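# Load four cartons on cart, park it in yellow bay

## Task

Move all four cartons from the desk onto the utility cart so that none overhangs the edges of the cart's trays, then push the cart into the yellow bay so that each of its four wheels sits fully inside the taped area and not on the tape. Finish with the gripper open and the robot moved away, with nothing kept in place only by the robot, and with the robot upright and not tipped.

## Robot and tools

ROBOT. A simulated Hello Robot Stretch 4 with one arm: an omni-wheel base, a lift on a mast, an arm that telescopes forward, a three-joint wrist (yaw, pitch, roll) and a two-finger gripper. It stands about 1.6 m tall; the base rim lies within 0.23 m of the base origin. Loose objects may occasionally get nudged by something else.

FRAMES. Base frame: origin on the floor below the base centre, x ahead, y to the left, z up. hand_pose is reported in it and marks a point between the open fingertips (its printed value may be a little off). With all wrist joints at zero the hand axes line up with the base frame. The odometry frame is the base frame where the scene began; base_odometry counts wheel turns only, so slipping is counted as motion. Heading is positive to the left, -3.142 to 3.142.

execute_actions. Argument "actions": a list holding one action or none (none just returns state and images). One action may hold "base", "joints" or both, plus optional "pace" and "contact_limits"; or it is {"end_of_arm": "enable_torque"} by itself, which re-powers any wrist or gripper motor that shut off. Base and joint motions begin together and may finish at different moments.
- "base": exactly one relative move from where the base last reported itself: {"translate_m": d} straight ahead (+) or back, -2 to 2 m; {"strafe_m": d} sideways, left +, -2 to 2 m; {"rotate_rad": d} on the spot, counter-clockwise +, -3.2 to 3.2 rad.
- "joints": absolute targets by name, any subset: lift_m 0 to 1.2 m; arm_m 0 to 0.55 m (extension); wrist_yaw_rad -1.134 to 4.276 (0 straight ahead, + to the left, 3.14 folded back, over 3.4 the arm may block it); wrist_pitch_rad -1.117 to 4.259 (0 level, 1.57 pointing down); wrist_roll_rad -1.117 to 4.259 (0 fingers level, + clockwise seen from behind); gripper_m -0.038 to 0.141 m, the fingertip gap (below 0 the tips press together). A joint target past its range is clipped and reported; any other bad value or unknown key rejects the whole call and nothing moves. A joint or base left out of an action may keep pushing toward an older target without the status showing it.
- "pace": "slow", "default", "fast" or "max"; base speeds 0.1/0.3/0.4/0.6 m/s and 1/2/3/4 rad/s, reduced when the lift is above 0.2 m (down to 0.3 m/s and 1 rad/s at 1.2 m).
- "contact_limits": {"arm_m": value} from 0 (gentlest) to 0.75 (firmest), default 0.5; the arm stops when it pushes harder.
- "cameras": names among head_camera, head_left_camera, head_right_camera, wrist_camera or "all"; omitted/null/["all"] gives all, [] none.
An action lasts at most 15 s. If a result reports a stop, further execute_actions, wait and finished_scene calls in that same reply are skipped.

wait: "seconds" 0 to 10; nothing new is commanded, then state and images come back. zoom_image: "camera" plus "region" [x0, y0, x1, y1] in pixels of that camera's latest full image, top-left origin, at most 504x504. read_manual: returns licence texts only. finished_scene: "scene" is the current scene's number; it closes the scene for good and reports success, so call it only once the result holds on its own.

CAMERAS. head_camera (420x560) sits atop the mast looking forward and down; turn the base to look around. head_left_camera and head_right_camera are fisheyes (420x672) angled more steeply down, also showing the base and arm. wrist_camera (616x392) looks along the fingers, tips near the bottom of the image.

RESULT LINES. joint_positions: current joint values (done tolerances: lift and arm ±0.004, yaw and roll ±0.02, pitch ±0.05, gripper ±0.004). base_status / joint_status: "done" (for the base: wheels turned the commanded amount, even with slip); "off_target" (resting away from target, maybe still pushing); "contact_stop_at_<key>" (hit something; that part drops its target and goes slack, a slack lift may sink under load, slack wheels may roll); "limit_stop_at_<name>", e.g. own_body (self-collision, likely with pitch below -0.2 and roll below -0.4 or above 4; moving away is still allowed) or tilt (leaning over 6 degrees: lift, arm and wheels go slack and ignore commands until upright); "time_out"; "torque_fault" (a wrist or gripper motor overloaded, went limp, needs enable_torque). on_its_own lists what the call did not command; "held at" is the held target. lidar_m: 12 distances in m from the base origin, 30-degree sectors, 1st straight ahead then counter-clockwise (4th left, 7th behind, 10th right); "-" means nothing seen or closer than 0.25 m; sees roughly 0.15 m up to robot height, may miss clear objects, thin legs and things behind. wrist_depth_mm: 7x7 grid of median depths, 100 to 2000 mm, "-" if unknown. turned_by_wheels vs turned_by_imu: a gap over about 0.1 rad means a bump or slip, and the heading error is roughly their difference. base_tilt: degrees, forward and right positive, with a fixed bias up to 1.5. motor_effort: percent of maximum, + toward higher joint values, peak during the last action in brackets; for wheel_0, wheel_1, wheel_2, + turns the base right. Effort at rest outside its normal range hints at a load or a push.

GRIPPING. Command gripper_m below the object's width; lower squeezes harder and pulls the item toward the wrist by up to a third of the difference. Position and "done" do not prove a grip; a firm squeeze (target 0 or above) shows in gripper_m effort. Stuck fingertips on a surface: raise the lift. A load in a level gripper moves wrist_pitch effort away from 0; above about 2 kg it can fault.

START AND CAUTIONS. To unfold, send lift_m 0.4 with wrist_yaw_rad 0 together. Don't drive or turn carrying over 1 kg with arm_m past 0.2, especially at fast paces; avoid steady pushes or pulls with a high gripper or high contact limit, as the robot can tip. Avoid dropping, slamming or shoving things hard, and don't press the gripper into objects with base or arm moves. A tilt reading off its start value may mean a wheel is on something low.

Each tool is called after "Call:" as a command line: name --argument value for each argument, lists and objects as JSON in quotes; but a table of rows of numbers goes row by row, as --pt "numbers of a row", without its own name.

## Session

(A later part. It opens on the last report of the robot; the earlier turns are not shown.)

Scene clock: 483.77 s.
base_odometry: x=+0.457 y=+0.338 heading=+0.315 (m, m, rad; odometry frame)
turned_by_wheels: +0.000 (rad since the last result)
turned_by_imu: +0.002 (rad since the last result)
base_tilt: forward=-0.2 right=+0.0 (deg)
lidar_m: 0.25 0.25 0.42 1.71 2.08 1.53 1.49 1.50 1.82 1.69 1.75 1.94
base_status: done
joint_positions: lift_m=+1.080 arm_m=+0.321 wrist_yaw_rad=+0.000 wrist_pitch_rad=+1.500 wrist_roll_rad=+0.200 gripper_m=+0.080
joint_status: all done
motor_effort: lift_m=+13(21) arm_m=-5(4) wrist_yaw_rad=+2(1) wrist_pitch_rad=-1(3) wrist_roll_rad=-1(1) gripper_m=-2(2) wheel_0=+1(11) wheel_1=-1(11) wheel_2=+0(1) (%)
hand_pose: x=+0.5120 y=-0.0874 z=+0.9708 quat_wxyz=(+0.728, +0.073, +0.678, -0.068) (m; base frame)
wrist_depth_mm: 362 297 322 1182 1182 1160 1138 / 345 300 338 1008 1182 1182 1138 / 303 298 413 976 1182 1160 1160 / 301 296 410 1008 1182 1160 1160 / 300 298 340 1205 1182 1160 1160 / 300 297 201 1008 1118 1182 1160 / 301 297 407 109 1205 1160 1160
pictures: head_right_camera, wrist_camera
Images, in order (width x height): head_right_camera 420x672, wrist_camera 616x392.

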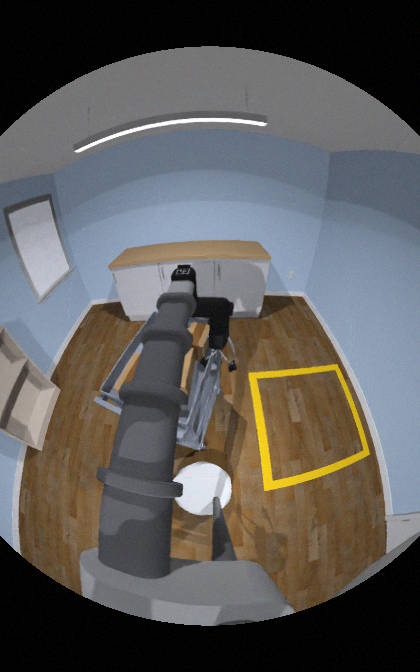

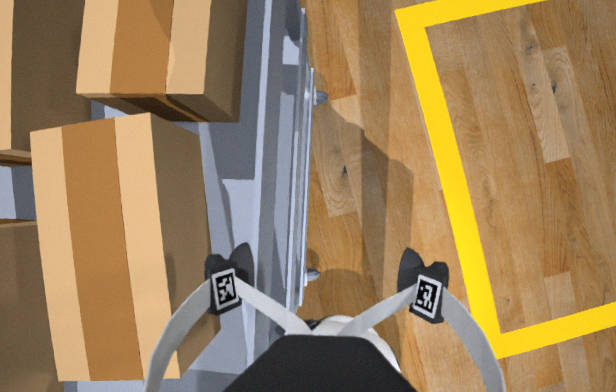

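Call:
execute_actions --actions '[{"joints":{"lift_m":0.98,"wrist_roll_rad":0.1},"pace":"slow"}]' --cameras '[]'

Call:
execute_actions --actions '[{"joints":{"gripper_m":-0.02}}]' --cameras '["wrist_camera"]'

Scene clock: 489.27 s.
base_odometry: x=+0.457 y=+0.338 heading=+0.315 (m, m, rad; odometry frame)
turned_by_wheels: +0.000 (rad since the last result)
turned_by_imu: +0.002 (rad since the last result)
base_tilt: forward=-0.2 right=+0.0 (deg)
lidar_m: 0.25 0.25 0.43 1.71 2.07 1.57 1.49 1.51 1.81 1.69 1.74 1.94
base_status: not commanded
joint_positions: lift_m=+0.980 arm_m=+0.321 wrist_yaw_rad=+0.000 wrist_pitch_rad=+1.500 wrist_roll_rad=+0.100 gripper_m=+0.080
joint_status: all done
motor_effort: lift_m=+12(11) arm_m=-5(5) wrist_yaw_rad=+1(2) wrist_pitch_rad=+0(0) wrist_roll_rad=-3(3) gripper_m=-2(3) wheel_0=+1(1) wheel_1=-1(1) wheel_2=+0(0) (%)
hand_pose: x=+0.5120 y=-0.0874 z=+0.8709 quat_wxyz=(+0.731, +0.037, +0.681, -0.034) (m; base frame)
wrist_depth_mm: 214 207 251 634 1098 1078 1042 / 196 253 309 634 1078 1078 1042 / 196 245 309 946 1078 1060 1042 / 196 245 310 1098 1078 1078 1060 / 196 244 309 1078 1060 1060 1042 / 196 241 201 1098 1078 1060 1060 / 196 223 312 109 1098 1060 1060
pictures: none
No camera images: the call's "cameras" was empty. Leave "cameras" out to get every camera's image.

Scene clock: 491.00 s.
base_odometry: x=+0.457 y=+0.338 heading=+0.315 (m, m, rad; odometry frame)
turned_by_wheels: +0.000 (rad since the last result)
turned_by_imu: +0.001 (rad since the last result)
base_tilt: forward=-0.2 right=-0.1 (deg)
lidar_m: 0.25 0.25 0.42 1.70 2.08 1.54 1.48 1.53 1.82 1.68 1.75 1.96
base_status: not commanded
joint_positions: lift_m=+0.980 arm_m=+0.321 wrist_yaw_rad=+0.000 wrist_pitch_rad=+1.500 wrist_roll_rad=+0.100 gripper_m=-0.020
joint_status: all done
motor_effort: lift_m=+13(12) arm_m=-4(5) wrist_yaw_rad=+2(2) wrist_pitch_rad=+0(0) wrist_roll_rad=-3(3) gripper_m=-14(13) wheel_0=+1(1) wheel_1=-1(1) wheel_2=+0(0) (%)
hand_pose: x=+0.5120 y=-0.0874 z=+0.8709 quat_wxyz=(+0.731, +0.037, +0.681, -0.034) (m; base frame)
wrist_depth_mm: 215 208 250 634 1078 1078 1060 / 196 254 309 634 1098 1060 1060 / 196 245 310 960 1078 1078 1078 / 196 245 310 1078 1098 1078 1078 / 196 244 312 634 1098 1060 1060 / 196 242 183 204 186 1060 1042 / 195 217 301 109 1078 1060 1060
pictures: wrist_camera
Images, in order (width x height): wrist_camera 616x392.

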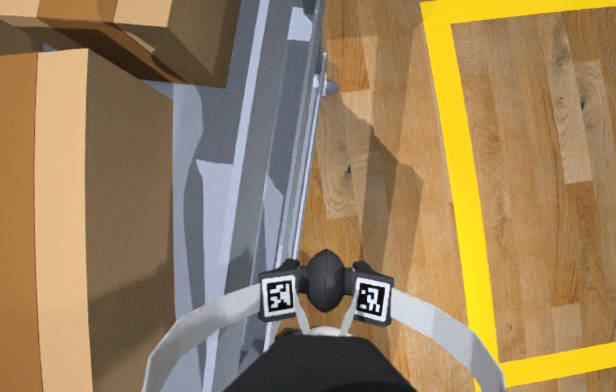

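Call:
execute_actions --actions '[{"joints":{"gripper_m":0.07},"base":{"strafe_m":0.03},"pace":"slow"}]' --cameras '[]'

Call:
execute_actions --actions '[{"joints":{"lift_m":0.9},"pace":"slow"}]' --cameras '["wrist_camera"]'

Scene clock: 499.97 s.
base_odometry: x=+0.448 y=+0.366 heading=+0.315 (m, m, rad; odometry frame)
turned_by_wheels: +0.000 (rad since the last result)
turned_by_imu: +0.002 (rad since the last result)
base_tilt: forward=-0.1 right=+0.2 (deg)
lidar_m: 0.25 0.26 0.40 1.68 2.00 1.54 1.50 1.50 1.81 1.72 1.80 1.92
base_status: done
joint_positions: lift_m=+0.980 arm_m=+0.321 wrist_yaw_rad=+0.000 wrist_pitch_rad=+1.501 wrist_roll_rad=+0.100 gripper_m=+0.070
joint_status: all done
motor_effort: lift_m=+12(13) arm_m=-5(4) wrist_yaw_rad=+3(3) wrist_pitch_rad=-3(3) wrist_roll_rad=-3(2) gripper_m=-1(14) wheel_0=-5(5) wheel_1=+3(6) wheel_2=+0(0) (%)
hand_pose: x=+0.5118 y=-0.0874 z=+0.8708 quat_wxyz=(+0.730, +0.037, +0.681, -0.034) (m; base frame)
wrist_depth_mm: 226 212 224 309 1078 1078 1060 / 196 195 300 309 1078 1078 1060 / 196 195 310 634 1098 1078 1060 / 196 196 310 634 1078 1078 1060 / 195 195 310 976 1078 1060 1078 / 196 195 196 627 200 1078 1060 / 196 195 310 109 1098 1060 1060
pictures: none
No camera images: the call's "cameras" was empty. Leave "cameras" out to get every camera's image.

Scene clock: 500.77 s.
base_odometry: x=+0.448 y=+0.366 heading=+0.315 (m, m, rad; odometry frame)
turned_by_wheels: +0.000 (rad since the last result)
turned_by_imu: +0.000 (rad since the last result)
base_tilt: forward=-0.2 right=-0.1 (deg)
lidar_m: 0.25 0.25 0.44 1.68 2.05 1.54 1.49 1.48 1.83 1.72 1.77 1.95
base_status: not commanded
joint_positions: lift_m=+0.971 arm_m=+0.321 wrist_yaw_rad=-0.002 wrist_pitch_rad=+1.503 wrist_roll_rad=+0.100 gripper_m=+0.070
joint_status: lift_m contact_stop (moved -0.010 of -0.080)
on_its_own: lift_m is slack since a contact_stop (your +0.900 is given up)
motor_effort: lift_m=+10(11) arm_m=-3(4) wrist_yaw_rad=+6(6) wrist_pitch_rad=-6(11) wrist_roll_rad=-2(2) gripper_m=-1(3) wheel_0=-4(5) wheel_1=+3(3) wheel_2=+0(0) (%)
hand_pose: x=+0.5109 y=-0.0875 z=+0.8613 quat_wxyz=(+0.730, +0.037, +0.682, -0.035) (m; base frame)
wrist_depth_mm: 224 208 223 306 1078 1060 1078 / 193 193 297 307 1078 1060 1078 / 191 193 306 627 1078 1060 1060 / 191 193 306 621 1078 1060 1060 / 191 191 306 960 1078 1078 1060 / 191 190 197 559 200 1060 1060 / 190 189 303 109 1060 1042 1060
pictures: wrist_camera
Images, in order (width x height): wrist_camera 616x392.

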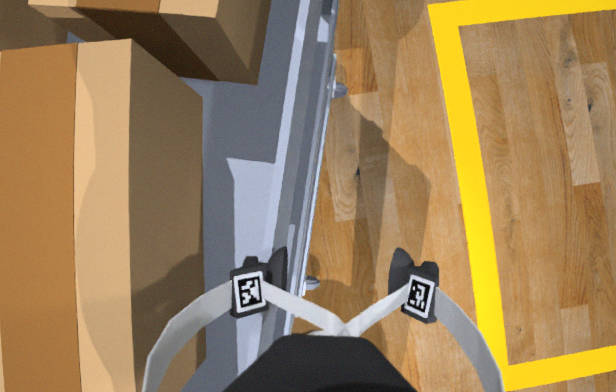

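Call:
execute_actions --actions '[{"joints":{"lift_m":1.0}}]' --cameras '[]'

Call:
execute_actions --actions '[{"base":{"strafe_m":0.035},"pace":"slow"}]' --cameras '[]'

Call:
execute_actions --actions '[{"joints":{"lift_m":0.93},"pace":"slow"}]' --cameras '["wrist_camera"]'

Scene clock: 507.87 s.
base_odometry: x=+0.448 y=+0.366 heading=+0.315 (m, m, rad; odometry frame)
turned_by_wheels: +0.000 (rad since the last result)
turned_by_imu: +0.001 (rad since the last result)
base_tilt: forward=-0.1 right=-0.1 (deg)
lidar_m: 0.25 0.25 0.46 1.68 2.03 1.55 1.47 1.54 1.84 1.72 1.78 1.97
base_status: not commanded
joint_positions: lift_m=+1.000 arm_m=+0.321 wrist_yaw_rad=+0.000 wrist_pitch_rad=+1.500 wrist_roll_rad=+0.100 gripper_m=+0.070
joint_status: all done
motor_effort: lift_m=+22(22) arm_m=-3(3) wrist_yaw_rad=+3(5) wrist_pitch_rad=-1(2) wrist_roll_rad=-1(2) gripper_m=-3(4) wheel_0=-4(4) wheel_1=+2(3) wheel_2=+0(0) (%)
hand_pose: x=+0.5117 y=-0.0874 z=+0.8901 quat_wxyz=(+0.731, +0.037, +0.681, -0.034) (m; base frame)
wrist_depth_mm: 293 229 229 325 1098 1098 1078 / 216 214 303 329 1118 1078 1078 / 215 213 329 574 1098 1078 1060 / 215 213 329 647 1098 1078 1098 / 215 214 283 960 1098 1078 1078 / 215 213 219 1008 200 1078 1098 / 215 213 329 109 1078 1078 1078
pictures: none
No camera images: the call's "cameras" was empty. Leave "cameras" out to get every camera's image.

Scene clock: 509.23 s.
base_odometry: x=+0.437 y=+0.399 heading=+0.315 (m, m, rad; odometry frame)
turned_by_wheels: +0.000 (rad since the last result)
turned_by_imu: +0.000 (rad since the last result)
base_tilt: forward=-0.1 right=+0.1 (deg)
lidar_m: 0.25 0.26 0.46 1.61 2.03 1.54 1.46 1.49 1.87 1.78 1.83 1.92
base_status: done
joint_positions: lift_m=+1.000 arm_m=+0.321 wrist_yaw_rad=+0.000 wrist_pitch_rad=+1.500 wrist_roll_rad=+0.100 gripper_m=+0.070
joint_status: not commanded
motor_effort: lift_m=+22(22) arm_m=-3(3) wrist_yaw_rad=+2(2) wrist_pitch_rad=+0(1) wrist_roll_rad=-2(1) gripper_m=-3(3) wheel_0=-5(6) wheel_1=+2(6) wheel_2=+0(0) (%)
hand_pose: x=+0.5117 y=-0.0874 z=+0.8901 quat_wxyz=(+0.731, +0.037, +0.681, -0.034) (m; base frame)
wrist_depth_mm: 257 239 226 301 1098 1078 1078 / 216 213 232 325 1098 1078 1078 / 216 213 233 327 1098 1098 1078 / 215 213 233 327 1098 1098 1060 / 216 212 211 325 1098 1078 1060 / 215 213 200 325 200 1078 1078 / 215 211 224 109 1098 1078 1078
pictures: none
No camera images: the call's "cameras" was empty. Leave "cameras" out to get every camera's image.

Scene clock: 510.70 s.
base_odometry: x=+0.437 y=+0.399 heading=+0.315 (m, m, rad; odometry frame)
turned_by_wheels: +0.000 (rad since the last result)
turned_by_imu: +0.000 (rad since the last result)
base_tilt: forward=-0.2 right=+0.0 (deg)
lidar_m: 0.25 0.27 0.43 1.64 2.01 1.55 1.48 1.49 1.90 1.76 1.81 1.95
base_status: not commanded
joint_positions: lift_m=+0.930 arm_m=+0.321 wrist_yaw_rad=+0.000 wrist_pitch_rad=+1.500 wrist_roll_rad=+0.100 gripper_m=+0.070
joint_status: all done
motor_effort: lift_m=+12(21) arm_m=-3(3) wrist_yaw_rad=+2(2) wrist_pitch_rad=+0(0) wrist_roll_rad=-2(2) gripper_m=-4(3) wheel_0=-5(5) wheel_1=+2(2) wheel_2=+0(0) (%)
hand_pose: x=+0.5117 y=-0.0874 z=+0.8209 quat_wxyz=(+0.731, +0.037, +0.681, -0.034) (m; base frame)
wrist_depth_mm: 144 143 212 256 1042 1025 1025 / 144 143 232 257 1042 1025 1008 / 143 143 232 256 1042 1025 1025 / 143 143 232 257 1060 1025 1008 / 143 143 207 258 1042 1025 1008 / 143 143 192 256 200 1025 1008 / 143 142 224 109 1042 1008 1008
pictures: wrist_camera
Images, in order (width x height): wrist_camera 616x392.

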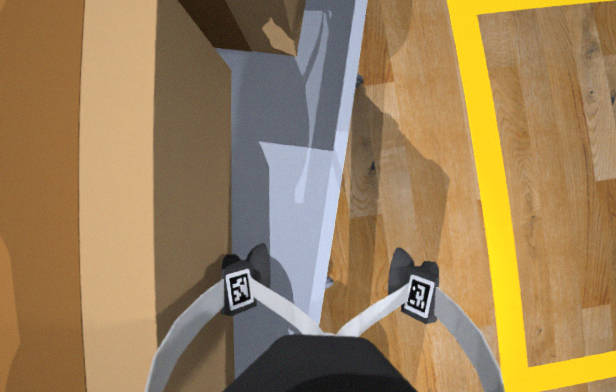

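Call:
execute_actions --actions '[{"joints":{"gripper_m":-0.02}}]' --cameras '[]'

Call:
execute_actions --actions '[{"base":{"strafe_m":-0.6},"pace":"slow"}]' --cameras '["head_right_camera","wrist_camera"]'

Scene clock: 519.33 s.
base_odometry: x=+0.437 y=+0.399 heading=+0.315 (m, m, rad; odometry frame)
turned_by_wheels: +0.000 (rad since the last result)
turned_by_imu: +0.002 (rad since the last result)
base_tilt: forward=-0.1 right=-0.1 (deg)
lidar_m: 0.25 0.27 0.47 1.65 1.99 1.55 1.51 1.50 1.87 1.76 1.81 1.92
base_status: not commanded
joint_positions: lift_m=+0.930 arm_m=+0.321 wrist_yaw_rad=+0.000 wrist_pitch_rad=+1.498 wrist_roll_rad=+0.101 gripper_m=-0.020
joint_status: all done
motor_effort: lift_m=+17(17) arm_m=-3(3) wrist_yaw_rad=+2(3) wrist_pitch_rad=+7(7) wrist_roll_rad=-5(5) gripper_m=-20(21) wheel_0=-2(5) wheel_1=+2(2) wheel_2=+0(0) (%)
hand_pose: x=+0.5124 y=-0.0874 z=+0.8205 quat_wxyz=(+0.732, +0.037, +0.680, -0.035) (m; base frame)
wrist_depth_mm: 142 140 211 253 1025 1008 1025 / 141 140 221 253 1042 1025 1008 / 141 140 223 254 1042 1008 1025 / 141 140 223 254 1025 1008 1008 / 141 140 221 253 1008 1025 991 / 141 140 179 204 185 1008 991 / 141 140 215 109 1025 1008 1025
pictures: none
No camera images: the call's "cameras" was empty. Leave "cameras" out to get every camera's image.

Scene clock: 526.50 s.
base_odometry: x=+0.623 y=-0.171 heading=+0.316 (m, m, rad; odometry frame)
turned_by_wheels: +0.001 (rad since the last result)
turned_by_imu: +0.008 (rad since the last result)
base_tilt: forward=-0.1 right=+0.1 (deg)
lidar_m: 0.25 0.25 0.25 2.24 2.65 1.51 1.50 1.74 1.22 1.16 1.20 0.25
base_status: done
joint_positions: lift_m=+0.930 arm_m=+0.321 wrist_yaw_rad=+0.003 wrist_pitch_rad=+1.501 wrist_roll_rad=+0.098 gripper_m=-0.019
joint_status: not commanded
motor_effort: lift_m=+17(17) arm_m=-3(3) wrist_yaw_rad=-8(9) wrist_pitch_rad=-3(10) wrist_roll_rad=+5(5) gripper_m=-22(21) wheel_0=+9(15) wheel_1=-2(7) wheel_2=+2(2) (%)
hand_pose: x=+0.5118 y=-0.0873 z=+0.8205 quat_wxyz=(+0.731, +0.035, +0.681, -0.032) (m; base frame)
wrist_depth_mm: 145 171 258 1042 1042 1008 1008 / 170 213 258 1060 1025 1025 1025 / 148 221 258 1025 1025 1008 1025 / 142 187 256 504 1025 1025 1025 / 142 162 255 254 1025 1008 1008 / 142 141 185 208 186 1008 991 / 142 141 186 109 1025 991 1008
pictures: head_right_camera, wrist_camera
Images, in order (width x height): head_right_camera 420x672, wrist_camera 616x392.

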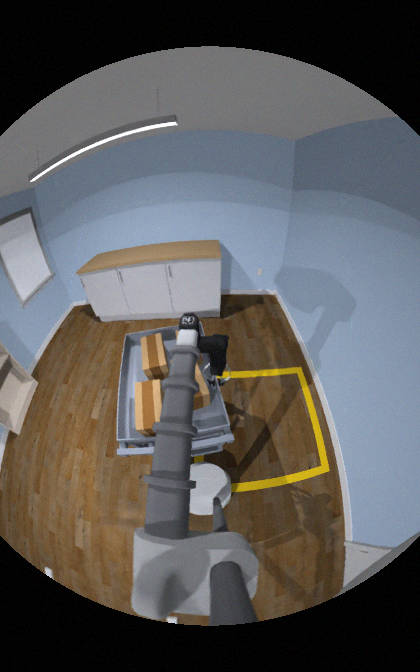

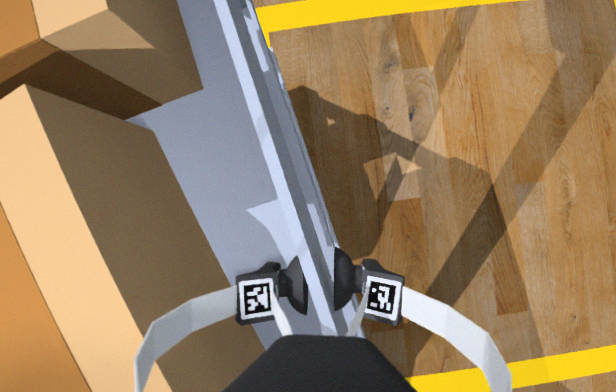

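Call:
execute_actions --actions '[{"base":{"strafe_m":-0.3},"pace":"slow"}]' --cameras '["head_right_camera","head_left_camera"]'

Scene clock: 535.53 s.
base_odometry: x=+0.716 y=-0.456 heading=+0.316 (m, m, rad; odometry frame)
turned_by_wheels: +0.001 (rad since the last result)
turned_by_imu: +0.005 (rad since the last result)
base_tilt: forward=-0.2 right=+0.0 (deg)
lidar_m: 0.25 0.25 0.25 2.55 2.10 1.51 1.50 1.28 0.89 0.85 0.89 0.25
base_status: done
joint_positions: lift_m=+0.930 arm_m=+0.321 wrist_yaw_rad=+0.003 wrist_pitch_rad=+1.503 wrist_roll_rad=+0.097 gripper_m=-0.019
joint_status: not commanded
motor_effort: lift_m=+17(17) arm_m=-3(3) wrist_yaw_rad=-7(8) wrist_pitch_rad=-10(10) wrist_roll_rad=+7(6) gripper_m=-23(21) wheel_0=+9(15) wheel_1=-1(7) wheel_2=+1(3) (%)
hand_pose: x=+0.5111 y=-0.0874 z=+0.8204 quat_wxyz=(+0.730, +0.035, +0.682, -0.032) (m; base frame)
wrist_depth_mm: 142 183 258 1042 1025 1008 991 / 170 206 257 1060 1042 1025 1008 / 159 248 257 1042 1025 1025 1025 / 142 198 256 580 1025 1025 1025 / 141 169 256 234 1042 1008 1008 / 142 142 185 204 186 1025 991 / 141 140 186 109 1042 1008 1025
pictures: head_left_camera, head_right_camera
Images, in order (width x height): head_left_camera 420x672, head_right_camera 420x672.

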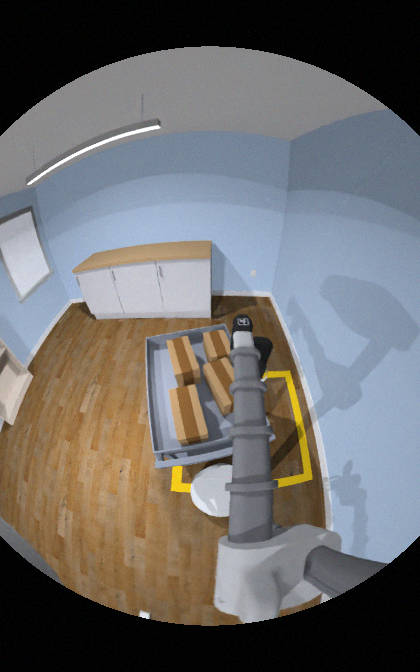

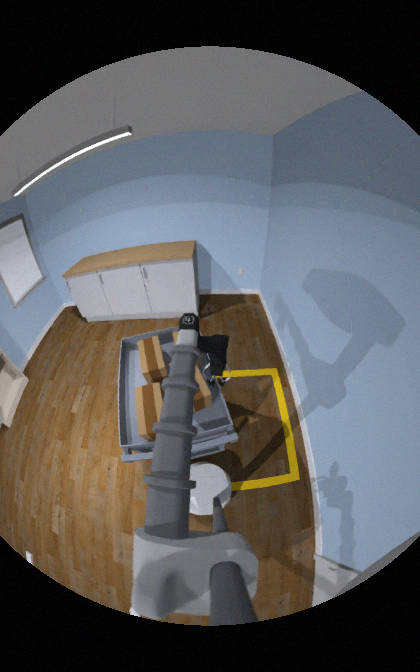

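Call:
execute_actions --actions '[{"joints":{"gripper_m":0.07}}]' --cameras '[]'

Call:
execute_actions --actions '[{"joints":{"lift_m":1.1}}]' --cameras '[]'

Call:
execute_actions --actions '[{"base":{"translate_m":-0.6},"joints":{"arm_m":0.0}}]' --cameras '[]'

Call:
execute_actions --actions '[{"joints":{"lift_m":0.3,"wrist_pitch_rad":0.2}}]'

Scene clock: 543.00 s.
base_odometry: x=+0.716 y=-0.456 heading=+0.316 (m, m, rad; odometry frame)
turned_by_wheels: +0.000 (rad since the last result)
turned_by_imu: +0.001 (rad since the last result)
base_tilt: forward=-0.1 right=+0.2 (deg)
lidar_m: 0.25 0.25 0.25 2.56 2.12 1.49 1.50 1.28 0.91 0.85 0.88 0.25
base_status: not commanded
joint_positions: lift_m=+0.930 arm_m=+0.321 wrist_yaw_rad=+0.000 wrist_pitch_rad=+1.501 wrist_roll_rad=+0.100 gripper_m=+0.070
joint_status: all done
motor_effort: lift_m=+17(17) arm_m=-3(3) wrist_yaw_rad=+1(7) wrist_pitch_rad=-1(15) wrist_roll_rad=+0(7) gripper_m=-3(21) wheel_0=+6(9) wheel_1=-1(1) wheel_2=+1(1) (%)
hand_pose: x=+0.5117 y=-0.0874 z=+0.8205 quat_wxyz=(+0.731, +0.036, +0.681, -0.034) (m; base frame)
wrist_depth_mm: 144 193 262 1060 1042 1008 1025 / 168 207 260 1042 1042 1025 1008 / 165 247 259 1025 1042 1025 1008 / 144 204 258 580 1042 1025 991 / 144 174 242 257 1042 1025 1008 / 143 149 197 255 200 1008 1008 / 143 142 190 109 1025 1008 1008
pictures: none
No camera images: the call's "cameras" was empty. Leave "cameras" out to get every camera's image.

Scene clock: 544.80 s.
base_odometry: x=+0.716 y=-0.456 heading=+0.316 (m, m, rad; odometry frame)
turned_by_wheels: +0.000 (rad since the last result)
turned_by_imu: +0.001 (rad since the last result)
base_tilt: forward=+0.0 right=+0.0 (deg)
lidar_m: 0.25 0.25 0.25 2.57 2.14 1.51 1.50 1.29 0.89 0.85 0.91 0.25
base_status: not commanded
joint_positions: lift_m=+1.100 arm_m=+0.321 wrist_yaw_rad=+0.000 wrist_pitch_rad=+1.500 wrist_roll_rad=+0.100 gripper_m=+0.070
joint_status: all done
motor_effort: lift_m=+22(22) arm_m=-3(3) wrist_yaw_rad=+1(1) wrist_pitch_rad=-1(1) wrist_roll_rad=+0(0) gripper_m=-2(3) wheel_0=+6(5) wheel_1=-1(1) wheel_2=+1(1) (%)
hand_pose: x=+0.5117 y=-0.0874 z=+0.9900 quat_wxyz=(+0.731, +0.036, +0.681, -0.034) (m; base frame)
wrist_depth_mm: 320 315 430 1229 1182 1182 1118 / 397 317 373 1205 1182 1182 1118 / 384 317 407 1205 1205 1182 1160 / 343 315 379 442 1229 1160 1160 / 334 314 310 424 1205 1160 1182 / 439 317 218 424 200 1182 1160 / 320 362 312 109 1182 1182 1182
pictures: none
No camera images: the call's "cameras" was empty. Leave "cameras" out to get every camera's image.

Scene clock: 548.30 s.
base_odometry: x=+0.146 y=-0.642 heading=+0.316 (m, m, rad; odometry frame)
turned_by_wheels: +0.000 (rad since the last result)
turned_by_imu: +0.002 (rad since the last result)
base_tilt: forward=-0.1 right=+0.0 (deg)
lidar_m: 0.75 0.74 2.67 2.59 1.23 0.91 1.46 1.24 0.91 0.88 0.93 1.23
base_status: done
joint_positions: lift_m=+1.100 arm_m=+0.001 wrist_yaw_rad=+0.000 wrist_pitch_rad=+1.500 wrist_roll_rad=+0.100 gripper_m=+0.070
joint_status: all done
motor_effort: lift_m=+22(22) arm_m=-4(7) wrist_yaw_rad=+2(1) wrist_pitch_rad=-1(1) wrist_roll_rad=+0(0) gripper_m=-3(4) wheel_0=-1(7) wheel_1=-2(0) wheel_2=+1(11) (%)
hand_pose: x=+0.1920 y=-0.0874 z=+0.9901 quat_wxyz=(+0.731, +0.037, +0.681, -0.034) (m; base frame)
wrist_depth_mm: 1281 1255 1229 1229 1205 1205 1182 / 1255 1255 1229 1229 1205 1182 1182 / 1281 1255 1229 1205 1205 1182 1182 / 1255 1255 1255 1182 1205 1182 1182 / 1255 1229 1229 991 1182 1182 1182 / 1281 1255 218 991 199 1205 1160 / 1281 1255 1255 109 1182 1160 1182
pictures: none
No camera images: the call's "cameras" was empty. Leave "cameras" out to get every camera's image.

Scene clock: 552.23 s.
base_odometry: x=+0.146 y=-0.642 heading=+0.316 (m, m, rad; odometry frame)
turned_by_wheels: +0.000 (rad since the last result)
turned_by_imu: +0.001 (rad since the last result)
base_tilt: forward=-0.3 right=+0.0 (deg)
lidar_m: 0.73 0.75 2.66 2.62 1.25 0.91 1.46 1.26 0.90 0.88 0.93 1.23
base_status: not commanded
joint_positions: lift_m=+0.300 arm_m=+0.001 wrist_yaw_rad=+0.000 wrist_pitch_rad=+0.202 wrist_roll_rad=+0.100 gripper_m=+0.070
joint_status: all done
motor_effort: lift_m=+13(22) arm_m=-4(4) wrist_yaw_rad=+2(2) wrist_pitch_rad=-6(10) wrist_roll_rad=-1(1) gripper_m=-3(3) wheel_0=-1(1) wheel_1=-2(2) wheel_2=+1(1) (%)
hand_pose: x=+0.4543 y=-0.0874 z=+0.4206 quat_wxyz=(+0.994, +0.050, +0.101, -0.005) (m; base frame)
wrist_depth_mm: - - - - - 1576 1138 / - - - 627 - 1661 1160 / 544 559 597 661 - 1661 1138 / - - - 1618 1921 1576 1160 / 1537 931 991 878 1229 1160 1078 / 1060 634 218 707 200 866 842 / 842 676 820 109 750 683 683
pictures: head_camera, head_left_camera, head_right_camera, wrist_camera
Images, in order (width x height): head_camera 420x560, head_left_camera 420x672, head_right_camera 420x672, wrist_camera 616x392.

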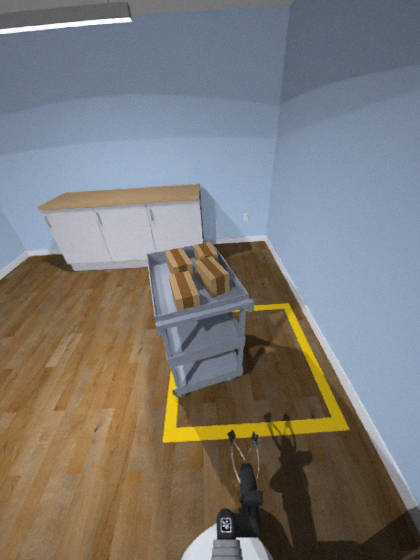

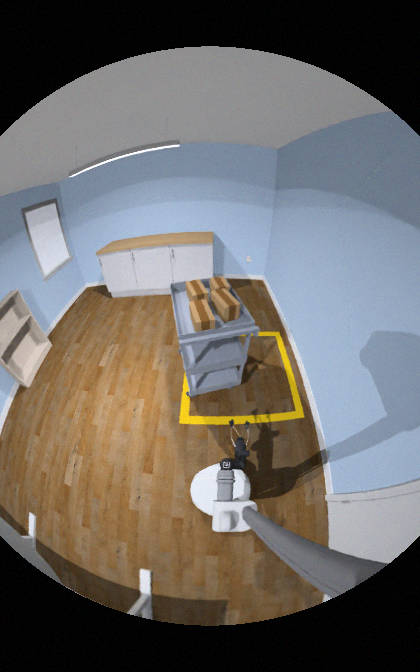

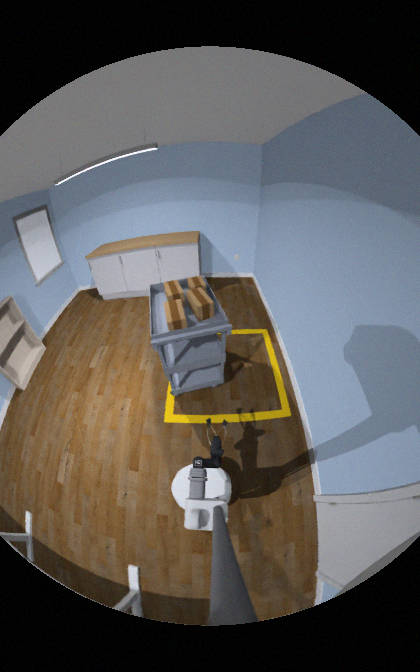

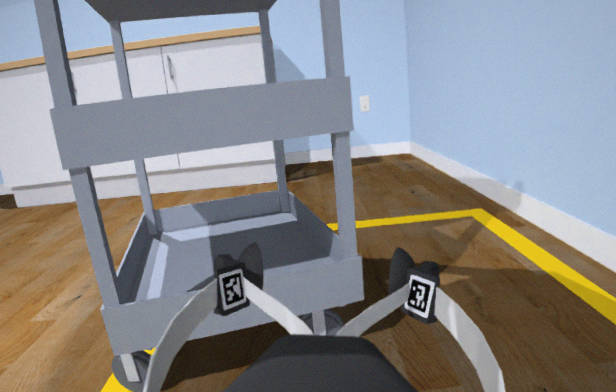

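Call:
execute_actions --actions '[{"joints":{"lift_m":1.1,"wrist_pitch_rad":1.5,"wrist_roll_rad":-0.15}}]' --cameras '[]'

Call:
execute_actions --actions '[{"base":{"translate_m":0.5},"joints":{"arm_m":0.5}}]' --cameras '["wrist_camera"]'

Scene clock: 562.60 s.
base_odometry: x=+0.146 y=-0.642 heading=+0.316 (m, m, rad; odometry frame)
turned_by_wheels: +0.000 (rad since the last result)
turned_by_imu: +0.002 (rad since the last result)
base_tilt: forward=-0.2 right=-0.1 (deg)
lidar_m: 0.73 0.73 2.67 2.64 1.23 0.89 1.47 1.28 0.91 0.88 0.92 1.20
base_status: not commanded
joint_positions: lift_m=+1.100 arm_m=+0.001 wrist_yaw_rad=+0.000 wrist_pitch_rad=+1.500 wrist_roll_rad=-0.150 gripper_m=+0.070
joint_status: all done
motor_effort: lift_m=+22(24) arm_m=-4(5) wrist_yaw_rad=+1(1) wrist_pitch_rad=+0(5) wrist_roll_rad=-2(3) gripper_m=-3(2) wheel_0=-2(1) wheel_1=-2(2) wheel_2=+1(1) (%)
hand_pose: x=+0.1921 y=-0.0874 z=+0.9901 quat_wxyz=(+0.730, -0.055, +0.680, +0.051) (m; base frame)
wrist_depth_mm: 1255 1229 1205 1229 1205 1182 1182 / 1255 1229 1229 1229 1205 1205 1182 / 1281 1229 1205 1205 1205 1182 1160 / 1229 1255 1229 1205 1205 1205 1160 / 1229 1229 1008 1008 1205 1205 1182 / 1255 1229 218 991 200 1182 1160 / 1255 1229 1229 109 1205 1205 1160
pictures: none
No camera images: the call's "cameras" was empty. Leave "cameras" out to get every camera's image.

Scene clock: 565.77 s.
base_odometry: x=+0.621 y=-0.487 heading=+0.316 (m, m, rad; odometry frame)
turned_by_wheels: +0.000 (rad since the last result)
turned_by_imu: +0.000 (rad since the last result)
base_tilt: forward=-0.3 right=+0.1 (deg)
lidar_m: 0.25 0.25 0.29 2.55 1.97 1.39 1.51 1.27 0.92 0.84 0.88 0.31
base_status: done
joint_positions: lift_m=+1.100 arm_m=+0.499 wrist_yaw_rad=+0.000 wrist_pitch_rad=+1.500 wrist_roll_rad=-0.150 gripper_m=+0.070
joint_status: all done
motor_effort: lift_m=+22(22) arm_m=+5(7) wrist_yaw_rad=+1(2) wrist_pitch_rad=+0(1) wrist_roll_rad=-1(2) gripper_m=-2(2) wheel_0=+4(9) wheel_1=+3(11) wheel_2=-2(13) (%)
hand_pose: x=+0.6905 y=-0.0874 z=+0.9901 quat_wxyz=(+0.730, -0.055, +0.680, +0.051) (m; base frame)
wrist_depth_mm: 439 314 338 1229 1229 1205 1182 / 379 314 312 1229 1205 1205 1205 / 362 315 310 1205 1205 1182 1205 / 342 314 373 759 1182 1205 1182 / 319 312 312 750 1182 1182 1182 / 433 312 217 424 200 1182 1138 / 353 314 310 109 1182 1182 1118
pictures: wrist_camera
Images, in order (width x height): wrist_camera 616x392.

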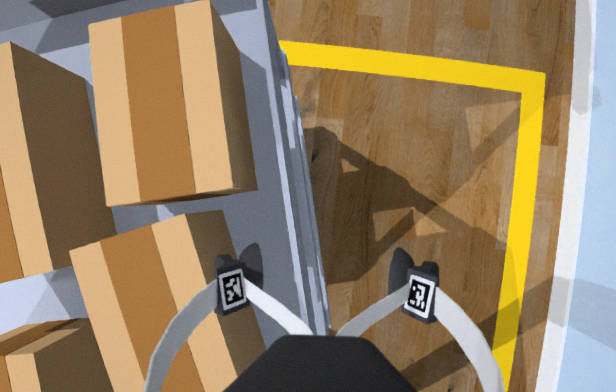

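Call:
execute_actions --actions '[{"joints":{"lift_m":0.93},"pace":"slow"}]' --cameras '[]'

Call:
execute_actions --actions '[{"joints":{"gripper_m":-0.02}}]' --cameras '["wrist_camera"]'

Scene clock: 573.13 s.
base_odometry: x=+0.621 y=-0.487 heading=+0.316 (m, m, rad; odometry frame)
turned_by_wheels: +0.000 (rad since the last result)
turned_by_imu: +0.002 (rad since the last result)
base_tilt: forward=-0.1 right=-0.1 (deg)
lidar_m: 0.25 0.26 0.31 2.55 2.01 1.39 1.51 1.27 0.90 0.85 0.87 0.30
base_status: not commanded
joint_positions: lift_m=+0.930 arm_m=+0.499 wrist_yaw_rad=+0.000 wrist_pitch_rad=+1.500 wrist_roll_rad=-0.150 gripper_m=+0.070
joint_status: all done
motor_effort: lift_m=+13(21) arm_m=+5(5) wrist_yaw_rad=+1(1) wrist_pitch_rad=+0(0) wrist_roll_rad=-2(1) gripper_m=-3(2) wheel_0=+3(3) wheel_1=+3(3) wheel_2=-2(2) (%)
hand_pose: x=+0.6905 y=-0.0874 z=+0.8209 quat_wxyz=(+0.730, -0.055, +0.680, +0.051) (m; base frame)
wrist_depth_mm: 142 158 255 1042 1042 1042 1042 / 142 153 239 1042 1042 1008 1008 / 142 147 228 1042 1042 1025 1008 / 166 234 258 904 1042 1042 1008 / 155 211 258 580 1042 1008 1025 / 142 190 218 580 200 1008 1042 / 142 165 258 109 1060 1025 1008
pictures: none
No camera images: the call's "cameras" was empty. Leave "cameras" out to get every camera's image.

Scene clock: 574.77 s.
base_odometry: x=+0.621 y=-0.487 heading=+0.316 (m, m, rad; odometry frame)
turned_by_wheels: +0.000 (rad since the last result)
turned_by_imu: +0.000 (rad since the last result)
base_tilt: forward=-0.1 right=+0.1 (deg)
lidar_m: 0.25 0.25 0.31 2.57 1.98 1.39 1.50 1.30 0.92 0.86 0.91 0.32
base_status: not commanded
joint_positions: lift_m=+0.930 arm_m=+0.499 wrist_yaw_rad=+0.001 wrist_pitch_rad=+1.502 wrist_roll_rad=-0.151 gripper_m=-0.019
joint_status: all done
motor_effort: lift_m=+17(17) arm_m=+5(4) wrist_yaw_rad=-2(2) wrist_pitch_rad=-4(14) wrist_roll_rad=+3(3) gripper_m=-18(20) wheel_0=+0(6) wheel_1=+2(3) wheel_2=+0(2) (%)
hand_pose: x=+0.6902 y=-0.0874 z=+0.8204 quat_wxyz=(+0.729, -0.056, +0.680, +0.052) (m; base frame)
wrist_depth_mm: 138 137 195 1042 1025 1025 991 / 138 137 182 1025 1025 1008 1008 / 137 137 167 253 1025 1025 1008 / 138 138 253 253 1025 1008 1008 / 258 169 253 252 1042 1042 1008 / 138 143 183 205 185 1008 1025 / 138 137 208 109 1025 1008 1025
pictures: wrist_camera
Images, in order (width x height): wrist_camera 616x392.

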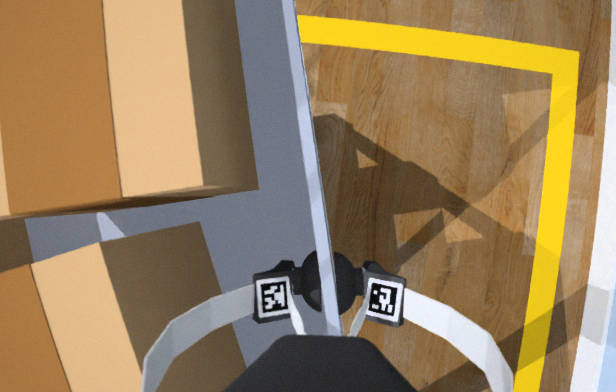

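Call:
execute_actions --actions '[{"base":{"strafe_m":-0.2},"pace":"slow"}]' --cameras '["wrist_camera","head_right_camera"]'

Scene clock: 580.67 s.
base_odometry: x=+0.684 y=-0.677 heading=+0.316 (m, m, rad; odometry frame)
turned_by_wheels: +0.000 (rad since the last result)
turned_by_imu: +0.004 (rad since the last result)
base_tilt: forward=-0.2 right=-0.1 (deg)
lidar_m: 0.27 0.26 0.31 2.74 1.97 1.46 2.07 0.97 0.71 0.63 0.68 0.30
base_status: done
joint_positions: lift_m=+0.930 arm_m=+0.499 wrist_yaw_rad=+0.001 wrist_pitch_rad=+1.503 wrist_roll_rad=-0.151 gripper_m=-0.020
joint_status: not commanded
motor_effort: lift_m=+17(17) arm_m=+5(4) wrist_yaw_rad=-3(3) wrist_pitch_rad=-9(10) wrist_roll_rad=+3(3) gripper_m=-17(18) wheel_0=+5(18) wheel_1=-3(4) wheel_2=+3(3) (%)
hand_pose: x=+0.6897 y=-0.0874 z=+0.8204 quat_wxyz=(+0.728, -0.056, +0.681, +0.052) (m; base frame)
wrist_depth_mm: 138 137 183 1042 1025 1025 991 / 138 138 175 254 1008 1025 931 / 138 137 167 253 1025 1025 931 / 139 201 254 253 1042 1025 917 / 139 166 254 252 1025 1025 891 / 139 145 184 202 186 1042 866 / 139 138 218 109 1042 960 866
pictures: head_right_camera, wrist_camera
Images, in order (width x height): head_right_camera 420x672, wrist_camera 616x392.

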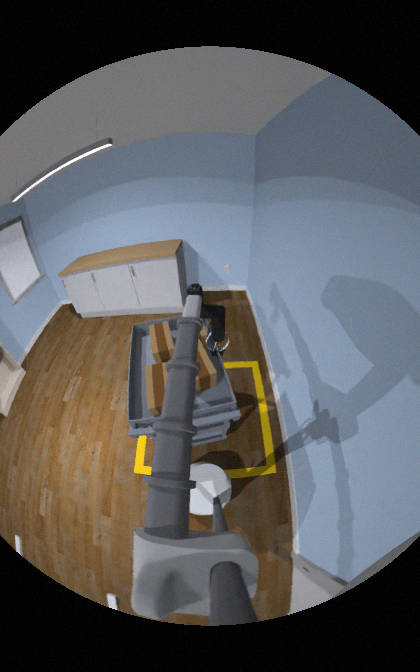

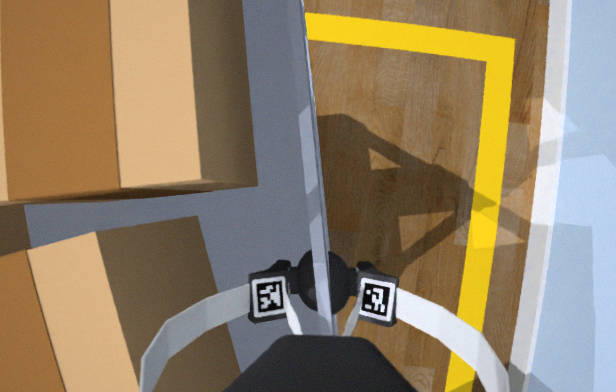

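Call:
execute_actions --actions '[{"base":{"translate_m":-0.08},"pace":"slow"}]' --cameras '[]'

Call:
execute_actions --actions '[{"joints":{"gripper_m":0.07}}]' --cameras '[]'

Call:
execute_actions --actions '[{"joints":{"lift_m":1.1}}]' --cameras '[]'

Call:
execute_actions --actions '[{"base":{"translate_m":-0.6},"joints":{"arm_m":0.0}}]' --cameras '[]'

Call:
execute_actions --actions '[{"joints":{"lift_m":0.3,"wrist_pitch_rad":0.2,"wrist_roll_rad":0}}]' --cameras '["head_camera","wrist_camera"]'

Scene clock: 589.03 s.
base_odometry: x=+0.608 y=-0.701 heading=+0.316 (m, m, rad; odometry frame)
turned_by_wheels: +0.000 (rad since the last result)
turned_by_imu: +0.001 (rad since the last result)
base_tilt: forward=-0.2 right=+0.1 (deg)
lidar_m: 0.29 0.30 0.39 2.75 1.89 1.37 2.00 1.02 0.70 0.67 0.69 0.33
base_status: done
joint_positions: lift_m=+0.930 arm_m=+0.500 wrist_yaw_rad=+0.001 wrist_pitch_rad=+1.496 wrist_roll_rad=-0.150 gripper_m=-0.020
joint_status: not commanded
motor_effort: lift_m=+17(17) arm_m=+3(5) wrist_yaw_rad=-1(11) wrist_pitch_rad=+13(22) wrist_roll_rad=-2(2) gripper_m=-20(16) wheel_0=-6(9) wheel_1=-5(8) wheel_2=+6(11) (%)
hand_pose: x=+0.6922 y=-0.0874 z=+0.8206 quat_wxyz=(+0.731, -0.055, +0.678, +0.051) (m; base frame)
wrist_depth_mm: 141 139 139 256 1025 1025 1008 / 141 139 138 255 1042 1025 946 / 141 139 139 255 1025 1025 931 / 256 185 256 255 1042 1025 917 / 140 144 256 254 1025 1025 878 / 140 140 183 204 185 1025 866 / 140 139 228 109 1042 946 854
pictures: none
No camera images: the call's "cameras" was empty. Leave "cameras" out to get every camera's image.

Scene clock: 590.67 s.
base_odometry: x=+0.608 y=-0.701 heading=+0.316 (m, m, rad; odometry frame)
turned_by_wheels: +0.000 (rad since the last result)
turned_by_imu: +0.001 (rad since the last result)
base_tilt: forward=-0.2 right=+0.1 (deg)
lidar_m: 0.28 0.31 0.41 2.76 1.89 1.36 2.00 0.99 0.72 0.65 0.70 0.33
base_status: not commanded
joint_positions: lift_m=+0.930 arm_m=+0.500 wrist_yaw_rad=+0.000 wrist_pitch_rad=+1.500 wrist_roll_rad=-0.150 gripper_m=+0.070
joint_status: all done
motor_effort: lift_m=+17(17) arm_m=+3(2) wrist_yaw_rad=+0(1) wrist_pitch_rad=+1(13) wrist_roll_rad=-2(1) gripper_m=-3(18) wheel_0=-4(6) wheel_1=-4(6) wheel_2=+5(6) (%)
hand_pose: x=+0.6909 y=-0.0874 z=+0.8205 quat_wxyz=(+0.730, -0.055, +0.680, +0.051) (m; base frame)
wrist_depth_mm: 141 140 139 254 1025 1025 1025 / 141 140 140 256 1042 1025 931 / 142 140 139 256 1042 1025 931 / 254 169 258 255 1042 1042 917 / 141 141 222 256 1025 1025 878 / 141 140 196 254 200 1042 878 / 141 140 224 109 1025 1008 866
pictures: none
No camera images: the call's "cameras" was empty. Leave "cameras" out to get every camera's image.

Scene clock: 592.47 s.
base_odometry: x=+0.608 y=-0.701 heading=+0.316 (m, m, rad; odometry frame)
turned_by_wheels: +0.000 (rad since the last result)
turned_by_imu: +0.001 (rad since the last result)
base_tilt: forward=-0.2 right=+0.1 (deg)
lidar_m: 0.30 0.31 0.42 2.76 1.88 1.38 1.98 0.99 0.71 0.64 0.69 0.32
base_status: not commanded
joint_positions: lift_m=+1.100 arm_m=+0.500 wrist_yaw_rad=+0.000 wrist_pitch_rad=+1.500 wrist_roll_rad=-0.150 gripper_m=+0.070
joint_status: all done
motor_effort: lift_m=+22(24) arm_m=+2(3) wrist_yaw_rad=+1(0) wrist_pitch_rad=+1(1) wrist_roll_rad=-2(1) gripper_m=-3(3) wheel_0=-4(4) wheel_1=-4(5) wheel_2=+6(5) (%)
hand_pose: x=+0.6909 y=-0.0874 z=+0.9901 quat_wxyz=(+0.730, -0.055, +0.680, +0.051) (m; base frame)
wrist_depth_mm: 317 384 310 370 1229 1205 1042 / 317 382 309 364 1205 1205 960 / 315 355 309 394 1205 1182 946 / 315 353 315 424 1205 1205 904 / 436 312 310 427 1182 1182 891 / 345 312 219 421 200 1118 866 / 325 312 310 108 1205 1042 854
pictures: none
No camera images: the call's "cameras" was empty. Leave "cameras" out to get every camera's image.

Scene clock: 595.93 s.
base_odometry: x=+0.038 y=-0.888 heading=+0.316 (m, m, rad; odometry frame)
turned_by_wheels: +0.000 (rad since the last result)
turned_by_imu: +0.002 (rad since the last result)
base_tilt: forward=-0.2 right=+0.1 (deg)
lidar_m: 0.89 0.91 2.88 2.83 0.93 0.87 1.39 0.99 0.70 0.67 0.71 0.98
base_status: done
joint_positions: lift_m=+1.100 arm_m=+0.001 wrist_yaw_rad=+0.000 wrist_pitch_rad=+1.500 wrist_roll_rad=-0.150 gripper_m=+0.070
joint_status: all done
motor_effort: lift_m=+22(22) arm_m=-4(5) wrist_yaw_rad=+2(1) wrist_pitch_rad=-1(1) wrist_roll_rad=-1(2) gripper_m=-4(4) wheel_0=-2(7) wheel_1=-3(6) wheel_2=+2(11) (%)
hand_pose: x=+0.1920 y=-0.0874 z=+0.9901 quat_wxyz=(+0.730, -0.055, +0.680, +0.051) (m; base frame)
wrist_depth_mm: 1229 1229 1255 1229 1182 1160 1078 / 1255 1255 1229 1229 1205 1182 1042 / 1255 1229 1229 1229 1182 1205 991 / 1255 1255 1229 1205 1182 1205 991 / 1255 1255 1025 1008 1205 1205 960 / 1255 1229 219 1025 200 1182 931 / 1255 1255 1229 108 1205 1078 904
pictures: none
No camera images: the call's "cameras" was empty. Leave "cameras" out to get every camera's image.

Scene clock: 599.87 s.
base_odometry: x=+0.038 y=-0.888 heading=+0.316 (m, m, rad; odometry frame)
turned_by_wheels: +0.000 (rad since the last result)
turned_by_imu: +0.001 (rad since the last result)
base_tilt: forward=-0.2 right=+0.0 (deg)
lidar_m: 0.88 0.90 2.89 2.85 0.92 0.86 1.38 0.96 0.71 0.66 0.72 0.98
base_status: not commanded
joint_positions: lift_m=+0.300 arm_m=+0.001 wrist_yaw_rad=+0.000 wrist_pitch_rad=+0.202 wrist_roll_rad=+0.000 gripper_m=+0.070
joint_status: all done
motor_effort: lift_m=+13(22) arm_m=-4(4) wrist_yaw_rad=+1(2) wrist_pitch_rad=-6(10) wrist_roll_rad=+0(5) gripper_m=-4(2) wheel_0=-3(4) wheel_1=-3(3) wheel_2=+2(2) (%)
hand_pose: x=+0.4543 y=-0.0874 z=+0.4206 quat_wxyz=(+0.995, +0.000, +0.101, +0.000) (m; base frame)
wrist_depth_mm: - - - - - 1308 931 / - 707 715 723 - 1336 904 / - - - - - 1336 904 / 1921 1756 1336 1336 1921 1308 917 / 1281 991 788 820 1255 1182 904 / 917 891 218 904 199 931 866 / 750 732 778 109 778 723 759
pictures: head_camera, wrist_camera
Images, in order (width x height): head_camera 420x560, wrist_camera 616x392.

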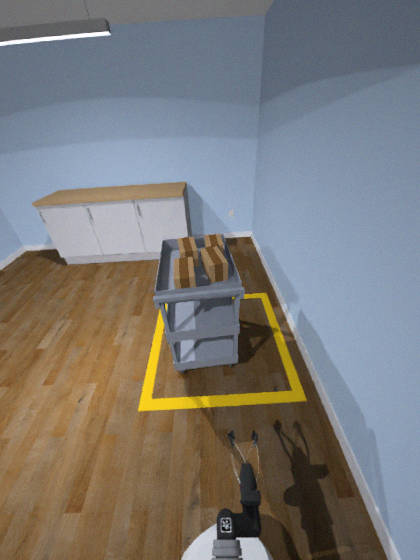

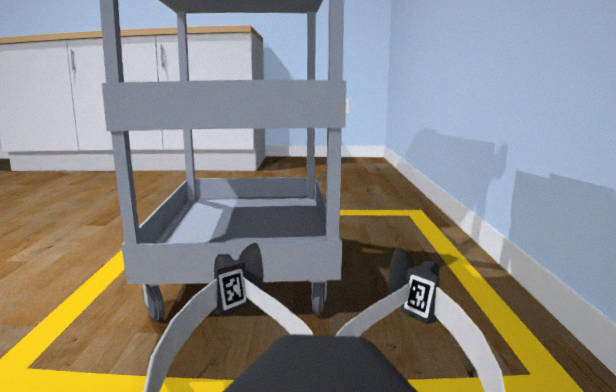

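Call:
execute_actions --actions '[{"joints":{"lift_m":1.1,"wrist_pitch_rad":1.5,"wrist_roll_rad":1.57}}]' --cameras '[]'

Call:
execute_actions --actions '[{"base":{"translate_m":0.4},"joints":{"arm_m":0.3}}]' --cameras '["wrist_camera"]'

Scene clock: 617.70 s.
base_odometry: x=+0.038 y=-0.888 heading=+0.316 (m, m, rad; odometry frame)
turned_by_wheels: +0.000 (rad since the last result)
turned_by_imu: +0.002 (rad since the last result)
base_tilt: forward=-0.2 right=+0.0 (deg)
lidar_m: 0.88 0.91 2.89 2.82 0.94 0.86 1.37 0.96 0.71 0.66 0.71 0.95
base_status: not commanded
joint_positions: lift_m=+1.100 arm_m=+0.001 wrist_yaw_rad=+0.000 wrist_pitch_rad=+1.500 wrist_roll_rad=+1.570 gripper_m=+0.070
joint_status: all done
motor_effort: lift_m=+22(23) arm_m=-4(4) wrist_yaw_rad=+1(2) wrist_pitch_rad=+1(4) wrist_roll_rad=+0(2) gripper_m=-3(2) wheel_0=-3(3) wheel_1=-3(3) wheel_2=+2(2) (%)
hand_pose: x=+0.1921 y=-0.0874 z=+0.9901 quat_wxyz=(+0.518, +0.517, +0.482, -0.482) (m; base frame)
wrist_depth_mm: 1281 1255 1229 1182 1138 1138 1138 / 1308 1281 1229 1205 1160 1160 1138 / 1281 1255 1255 1205 1205 1182 1138 / 1138 1281 1255 1229 991 976 1138 / 1138 1281 1229 1205 960 976 1118 / 1182 1281 217 1229 199 1182 1138 / 1366 1308 1281 109 1229 1182 1160
pictures: none
No camera images: the call's "cameras" was empty. Leave "cameras" out to get every camera's image.

Scene clock: 620.53 s.
base_odometry: x=+0.418 y=-0.764 heading=+0.316 (m, m, rad; odometry frame)
turned_by_wheels: +0.000 (rad since the last result)
turned_by_imu: +0.000 (rad since the last result)
base_tilt: forward=-0.2 right=+0.0 (deg)
lidar_m: 0.49 0.49 2.86 2.79 1.56 1.20 1.78 1.00 0.73 0.66 0.69 0.90
base_status: done
joint_positions: lift_m=+1.100 arm_m=+0.299 wrist_yaw_rad=+0.000 wrist_pitch_rad=+1.500 wrist_roll_rad=+1.570 gripper_m=+0.070
joint_status: all done
motor_effort: lift_m=+22(22) arm_m=+4(5) wrist_yaw_rad=+1(2) wrist_pitch_rad=+0(0) wrist_roll_rad=+0(0) gripper_m=-3(2) wheel_0=+1(7) wheel_1=+3(7) wheel_2=-2(12) (%)
hand_pose: x=+0.4906 y=-0.0874 z=+0.9901 quat_wxyz=(+0.518, +0.517, +0.482, -0.482) (m; base frame)
wrist_depth_mm: 1229 1229 1229 1182 1182 1138 1138 / 1308 1255 1255 1229 1160 1138 1118 / 1308 1281 1229 1205 1182 1138 1138 / 1308 1255 452 1205 1182 960 946 / 462 445 439 1098 1182 976 960 / 334 402 217 1078 200 1008 1138 / 338 357 442 109 1205 1182 1182
pictures: wrist_camera
Images, in order (width x height): wrist_camera 616x392.

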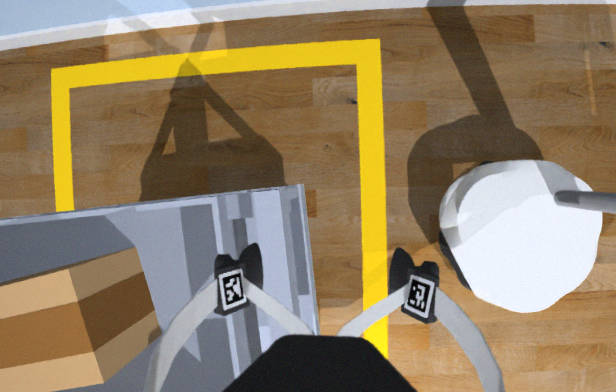

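Call:
execute_actions --actions '[{"joints":{"arm_m":0.345,"gripper_m":0.09,"lift_m":0.95}}]' --cameras '["wrist_camera"]'

Scene clock: 631.47 s.
base_odometry: x=+0.418 y=-0.764 heading=+0.316 (m, m, rad; odometry frame)
turned_by_wheels: +0.000 (rad since the last result)
turned_by_imu: +0.001 (rad since the last result)
base_tilt: forward=-0.3 right=+0.0 (deg)
lidar_m: 0.50 0.53 2.85 2.77 1.54 1.18 1.76 1.00 0.72 0.66 0.70 0.95
base_status: not commanded
joint_positions: lift_m=+0.972 arm_m=+0.344 wrist_yaw_rad=-0.001 wrist_pitch_rad=+1.491 wrist_roll_rad=+1.570 gripper_m=+0.090
joint_status: lift_m contact_stop (moved -0.128 of -0.150); the others done
on_its_own: lift_m is slack since a contact_stop (your +0.950 is given up); wrist_pitch_rad is at rest, and its effort (+29) is outside its rest range (-23 to +23)
motor_effort: lift_m=+10(21) arm_m=+0(3) wrist_yaw_rad=+5(7) wrist_pitch_rad=+29(28) wrist_roll_rad=-1(1) gripper_m=-6(3) wheel_0=+1(2) wheel_1=+3(3) wheel_2=-2(2) (%)
hand_pose: x=+0.5381 y=-0.0874 z=+0.8622 quat_wxyz=(+0.520, +0.520, +0.480, -0.480) (m; base frame)
wrist_depth_mm: 1182 1138 1118 1078 1042 1008 991 / 1182 1160 1118 1078 1060 1025 1008 / 1205 1160 1118 1118 1060 1042 991 / 1205 1160 1118 1098 1060 1025 809 / 336 325 267 264 1078 904 820 / 272 307 249 239 1078 1042 831 / 250 309 320 109 1078 1042 1025
pictures: wrist_camera
Images, in order (width x height): wrist_camera 616x392.

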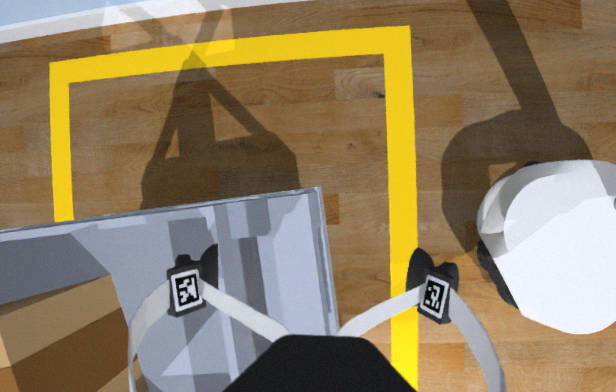

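Call:
execute_actions --actions '[{"joints":{"lift_m":1.03,"gripper_m":0.05,"arm_m":0.335}}]' --cameras '[]'

Call:
execute_actions --actions '[{"joints":{"lift_m":0.86},"pace":"slow"}]' --cameras '["wrist_camera"]'

Scene clock: 635.90 s.
base_odometry: x=+0.418 y=-0.764 heading=+0.316 (m, m, rad; odometry frame)
turned_by_wheels: +0.000 (rad since the last result)
turned_by_imu: +0.001 (rad since the last result)
base_tilt: forward=-0.2 right=+0.1 (deg)
lidar_m: 0.51 0.50 2.87 2.78 1.51 1.20 1.79 0.99 0.73 0.68 0.70 0.95
base_status: not commanded
joint_positions: lift_m=+1.030 arm_m=+0.336 wrist_yaw_rad=+0.000 wrist_pitch_rad=+1.500 wrist_roll_rad=+1.570 gripper_m=+0.050
joint_status: all done
motor_effort: lift_m=+22(23) arm_m=-4(7) wrist_yaw_rad=+1(2) wrist_pitch_rad=+2(25) wrist_roll_rad=-1(1) gripper_m=-4(8) wheel_0=+2(1) wheel_1=+3(3) wheel_2=-2(2) (%)
hand_pose: x=+0.5272 y=-0.0874 z=+0.9201 quat_wxyz=(+0.518, +0.517, +0.482, -0.482) (m; base frame)
wrist_depth_mm: 1205 1205 1138 1098 1098 1060 1042 / 1255 1182 1160 1138 1078 1098 1078 / 1229 1182 1182 1118 1118 1098 1042 / 1255 1160 946 1138 1118 931 878 / 384 375 366 991 1118 891 878 / 282 368 200 291 195 1098 891 / 265 317 370 109 1118 1098 1118
pictures: none
No camera images: the call's "cameras" was empty. Leave "cameras" out to get every camera's image.

Scene clock: 637.13 s.
base_odometry: x=+0.418 y=-0.764 heading=+0.316 (m, m, rad; odometry frame)
turned_by_wheels: +0.000 (rad since the last result)
turned_by_imu: +0.000 (rad since the last result)
base_tilt: forward=-0.1 right=+0.1 (deg)
lidar_m: 0.50 0.53 2.89 2.78 1.49 1.19 1.78 1.01 0.73 0.68 0.71 0.96
base_status: not commanded
joint_positions: lift_m=+0.968 arm_m=+0.336 wrist_yaw_rad=+0.000 wrist_pitch_rad=+1.493 wrist_roll_rad=+1.570 gripper_m=+0.050
joint_status: lift_m contact_stop (moved -0.062 of -0.170)
on_its_own: lift_m is slack since a contact_stop (your +0.860 is given up)
motor_effort: lift_m=+9(22) arm_m=-4(4) wrist_yaw_rad=+1(0) wrist_pitch_rad=+21(25) wrist_roll_rad=-1(1) gripper_m=-3(3) wheel_0=+1(2) wheel_1=+3(3) wheel_2=-1(2) (%)
hand_pose: x=+0.5291 y=-0.0874 z=+0.8582 quat_wxyz=(+0.519, +0.519, +0.480, -0.480) (m; base frame)
wrist_depth_mm: 1160 1138 1078 1098 1060 1008 991 / 1182 1160 1098 1078 1042 1025 991 / 1205 1160 1118 1078 1078 1025 991 / 1205 1160 1118 1078 1078 1025 809 / 330 324 264 878 1060 904 820 / 274 320 193 235 196 1042 820 / 257 319 317 109 1078 1042 1025
pictures: wrist_camera
Images, in order (width x height): wrist_camera 616x392.

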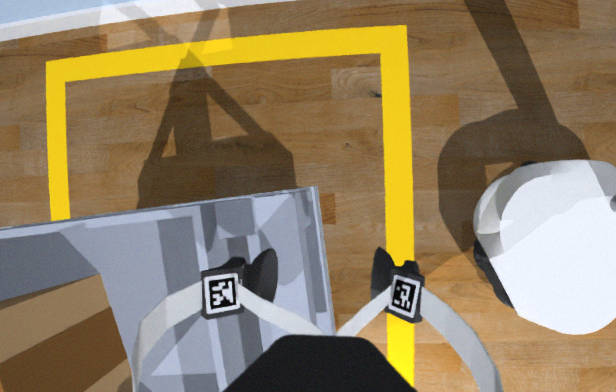

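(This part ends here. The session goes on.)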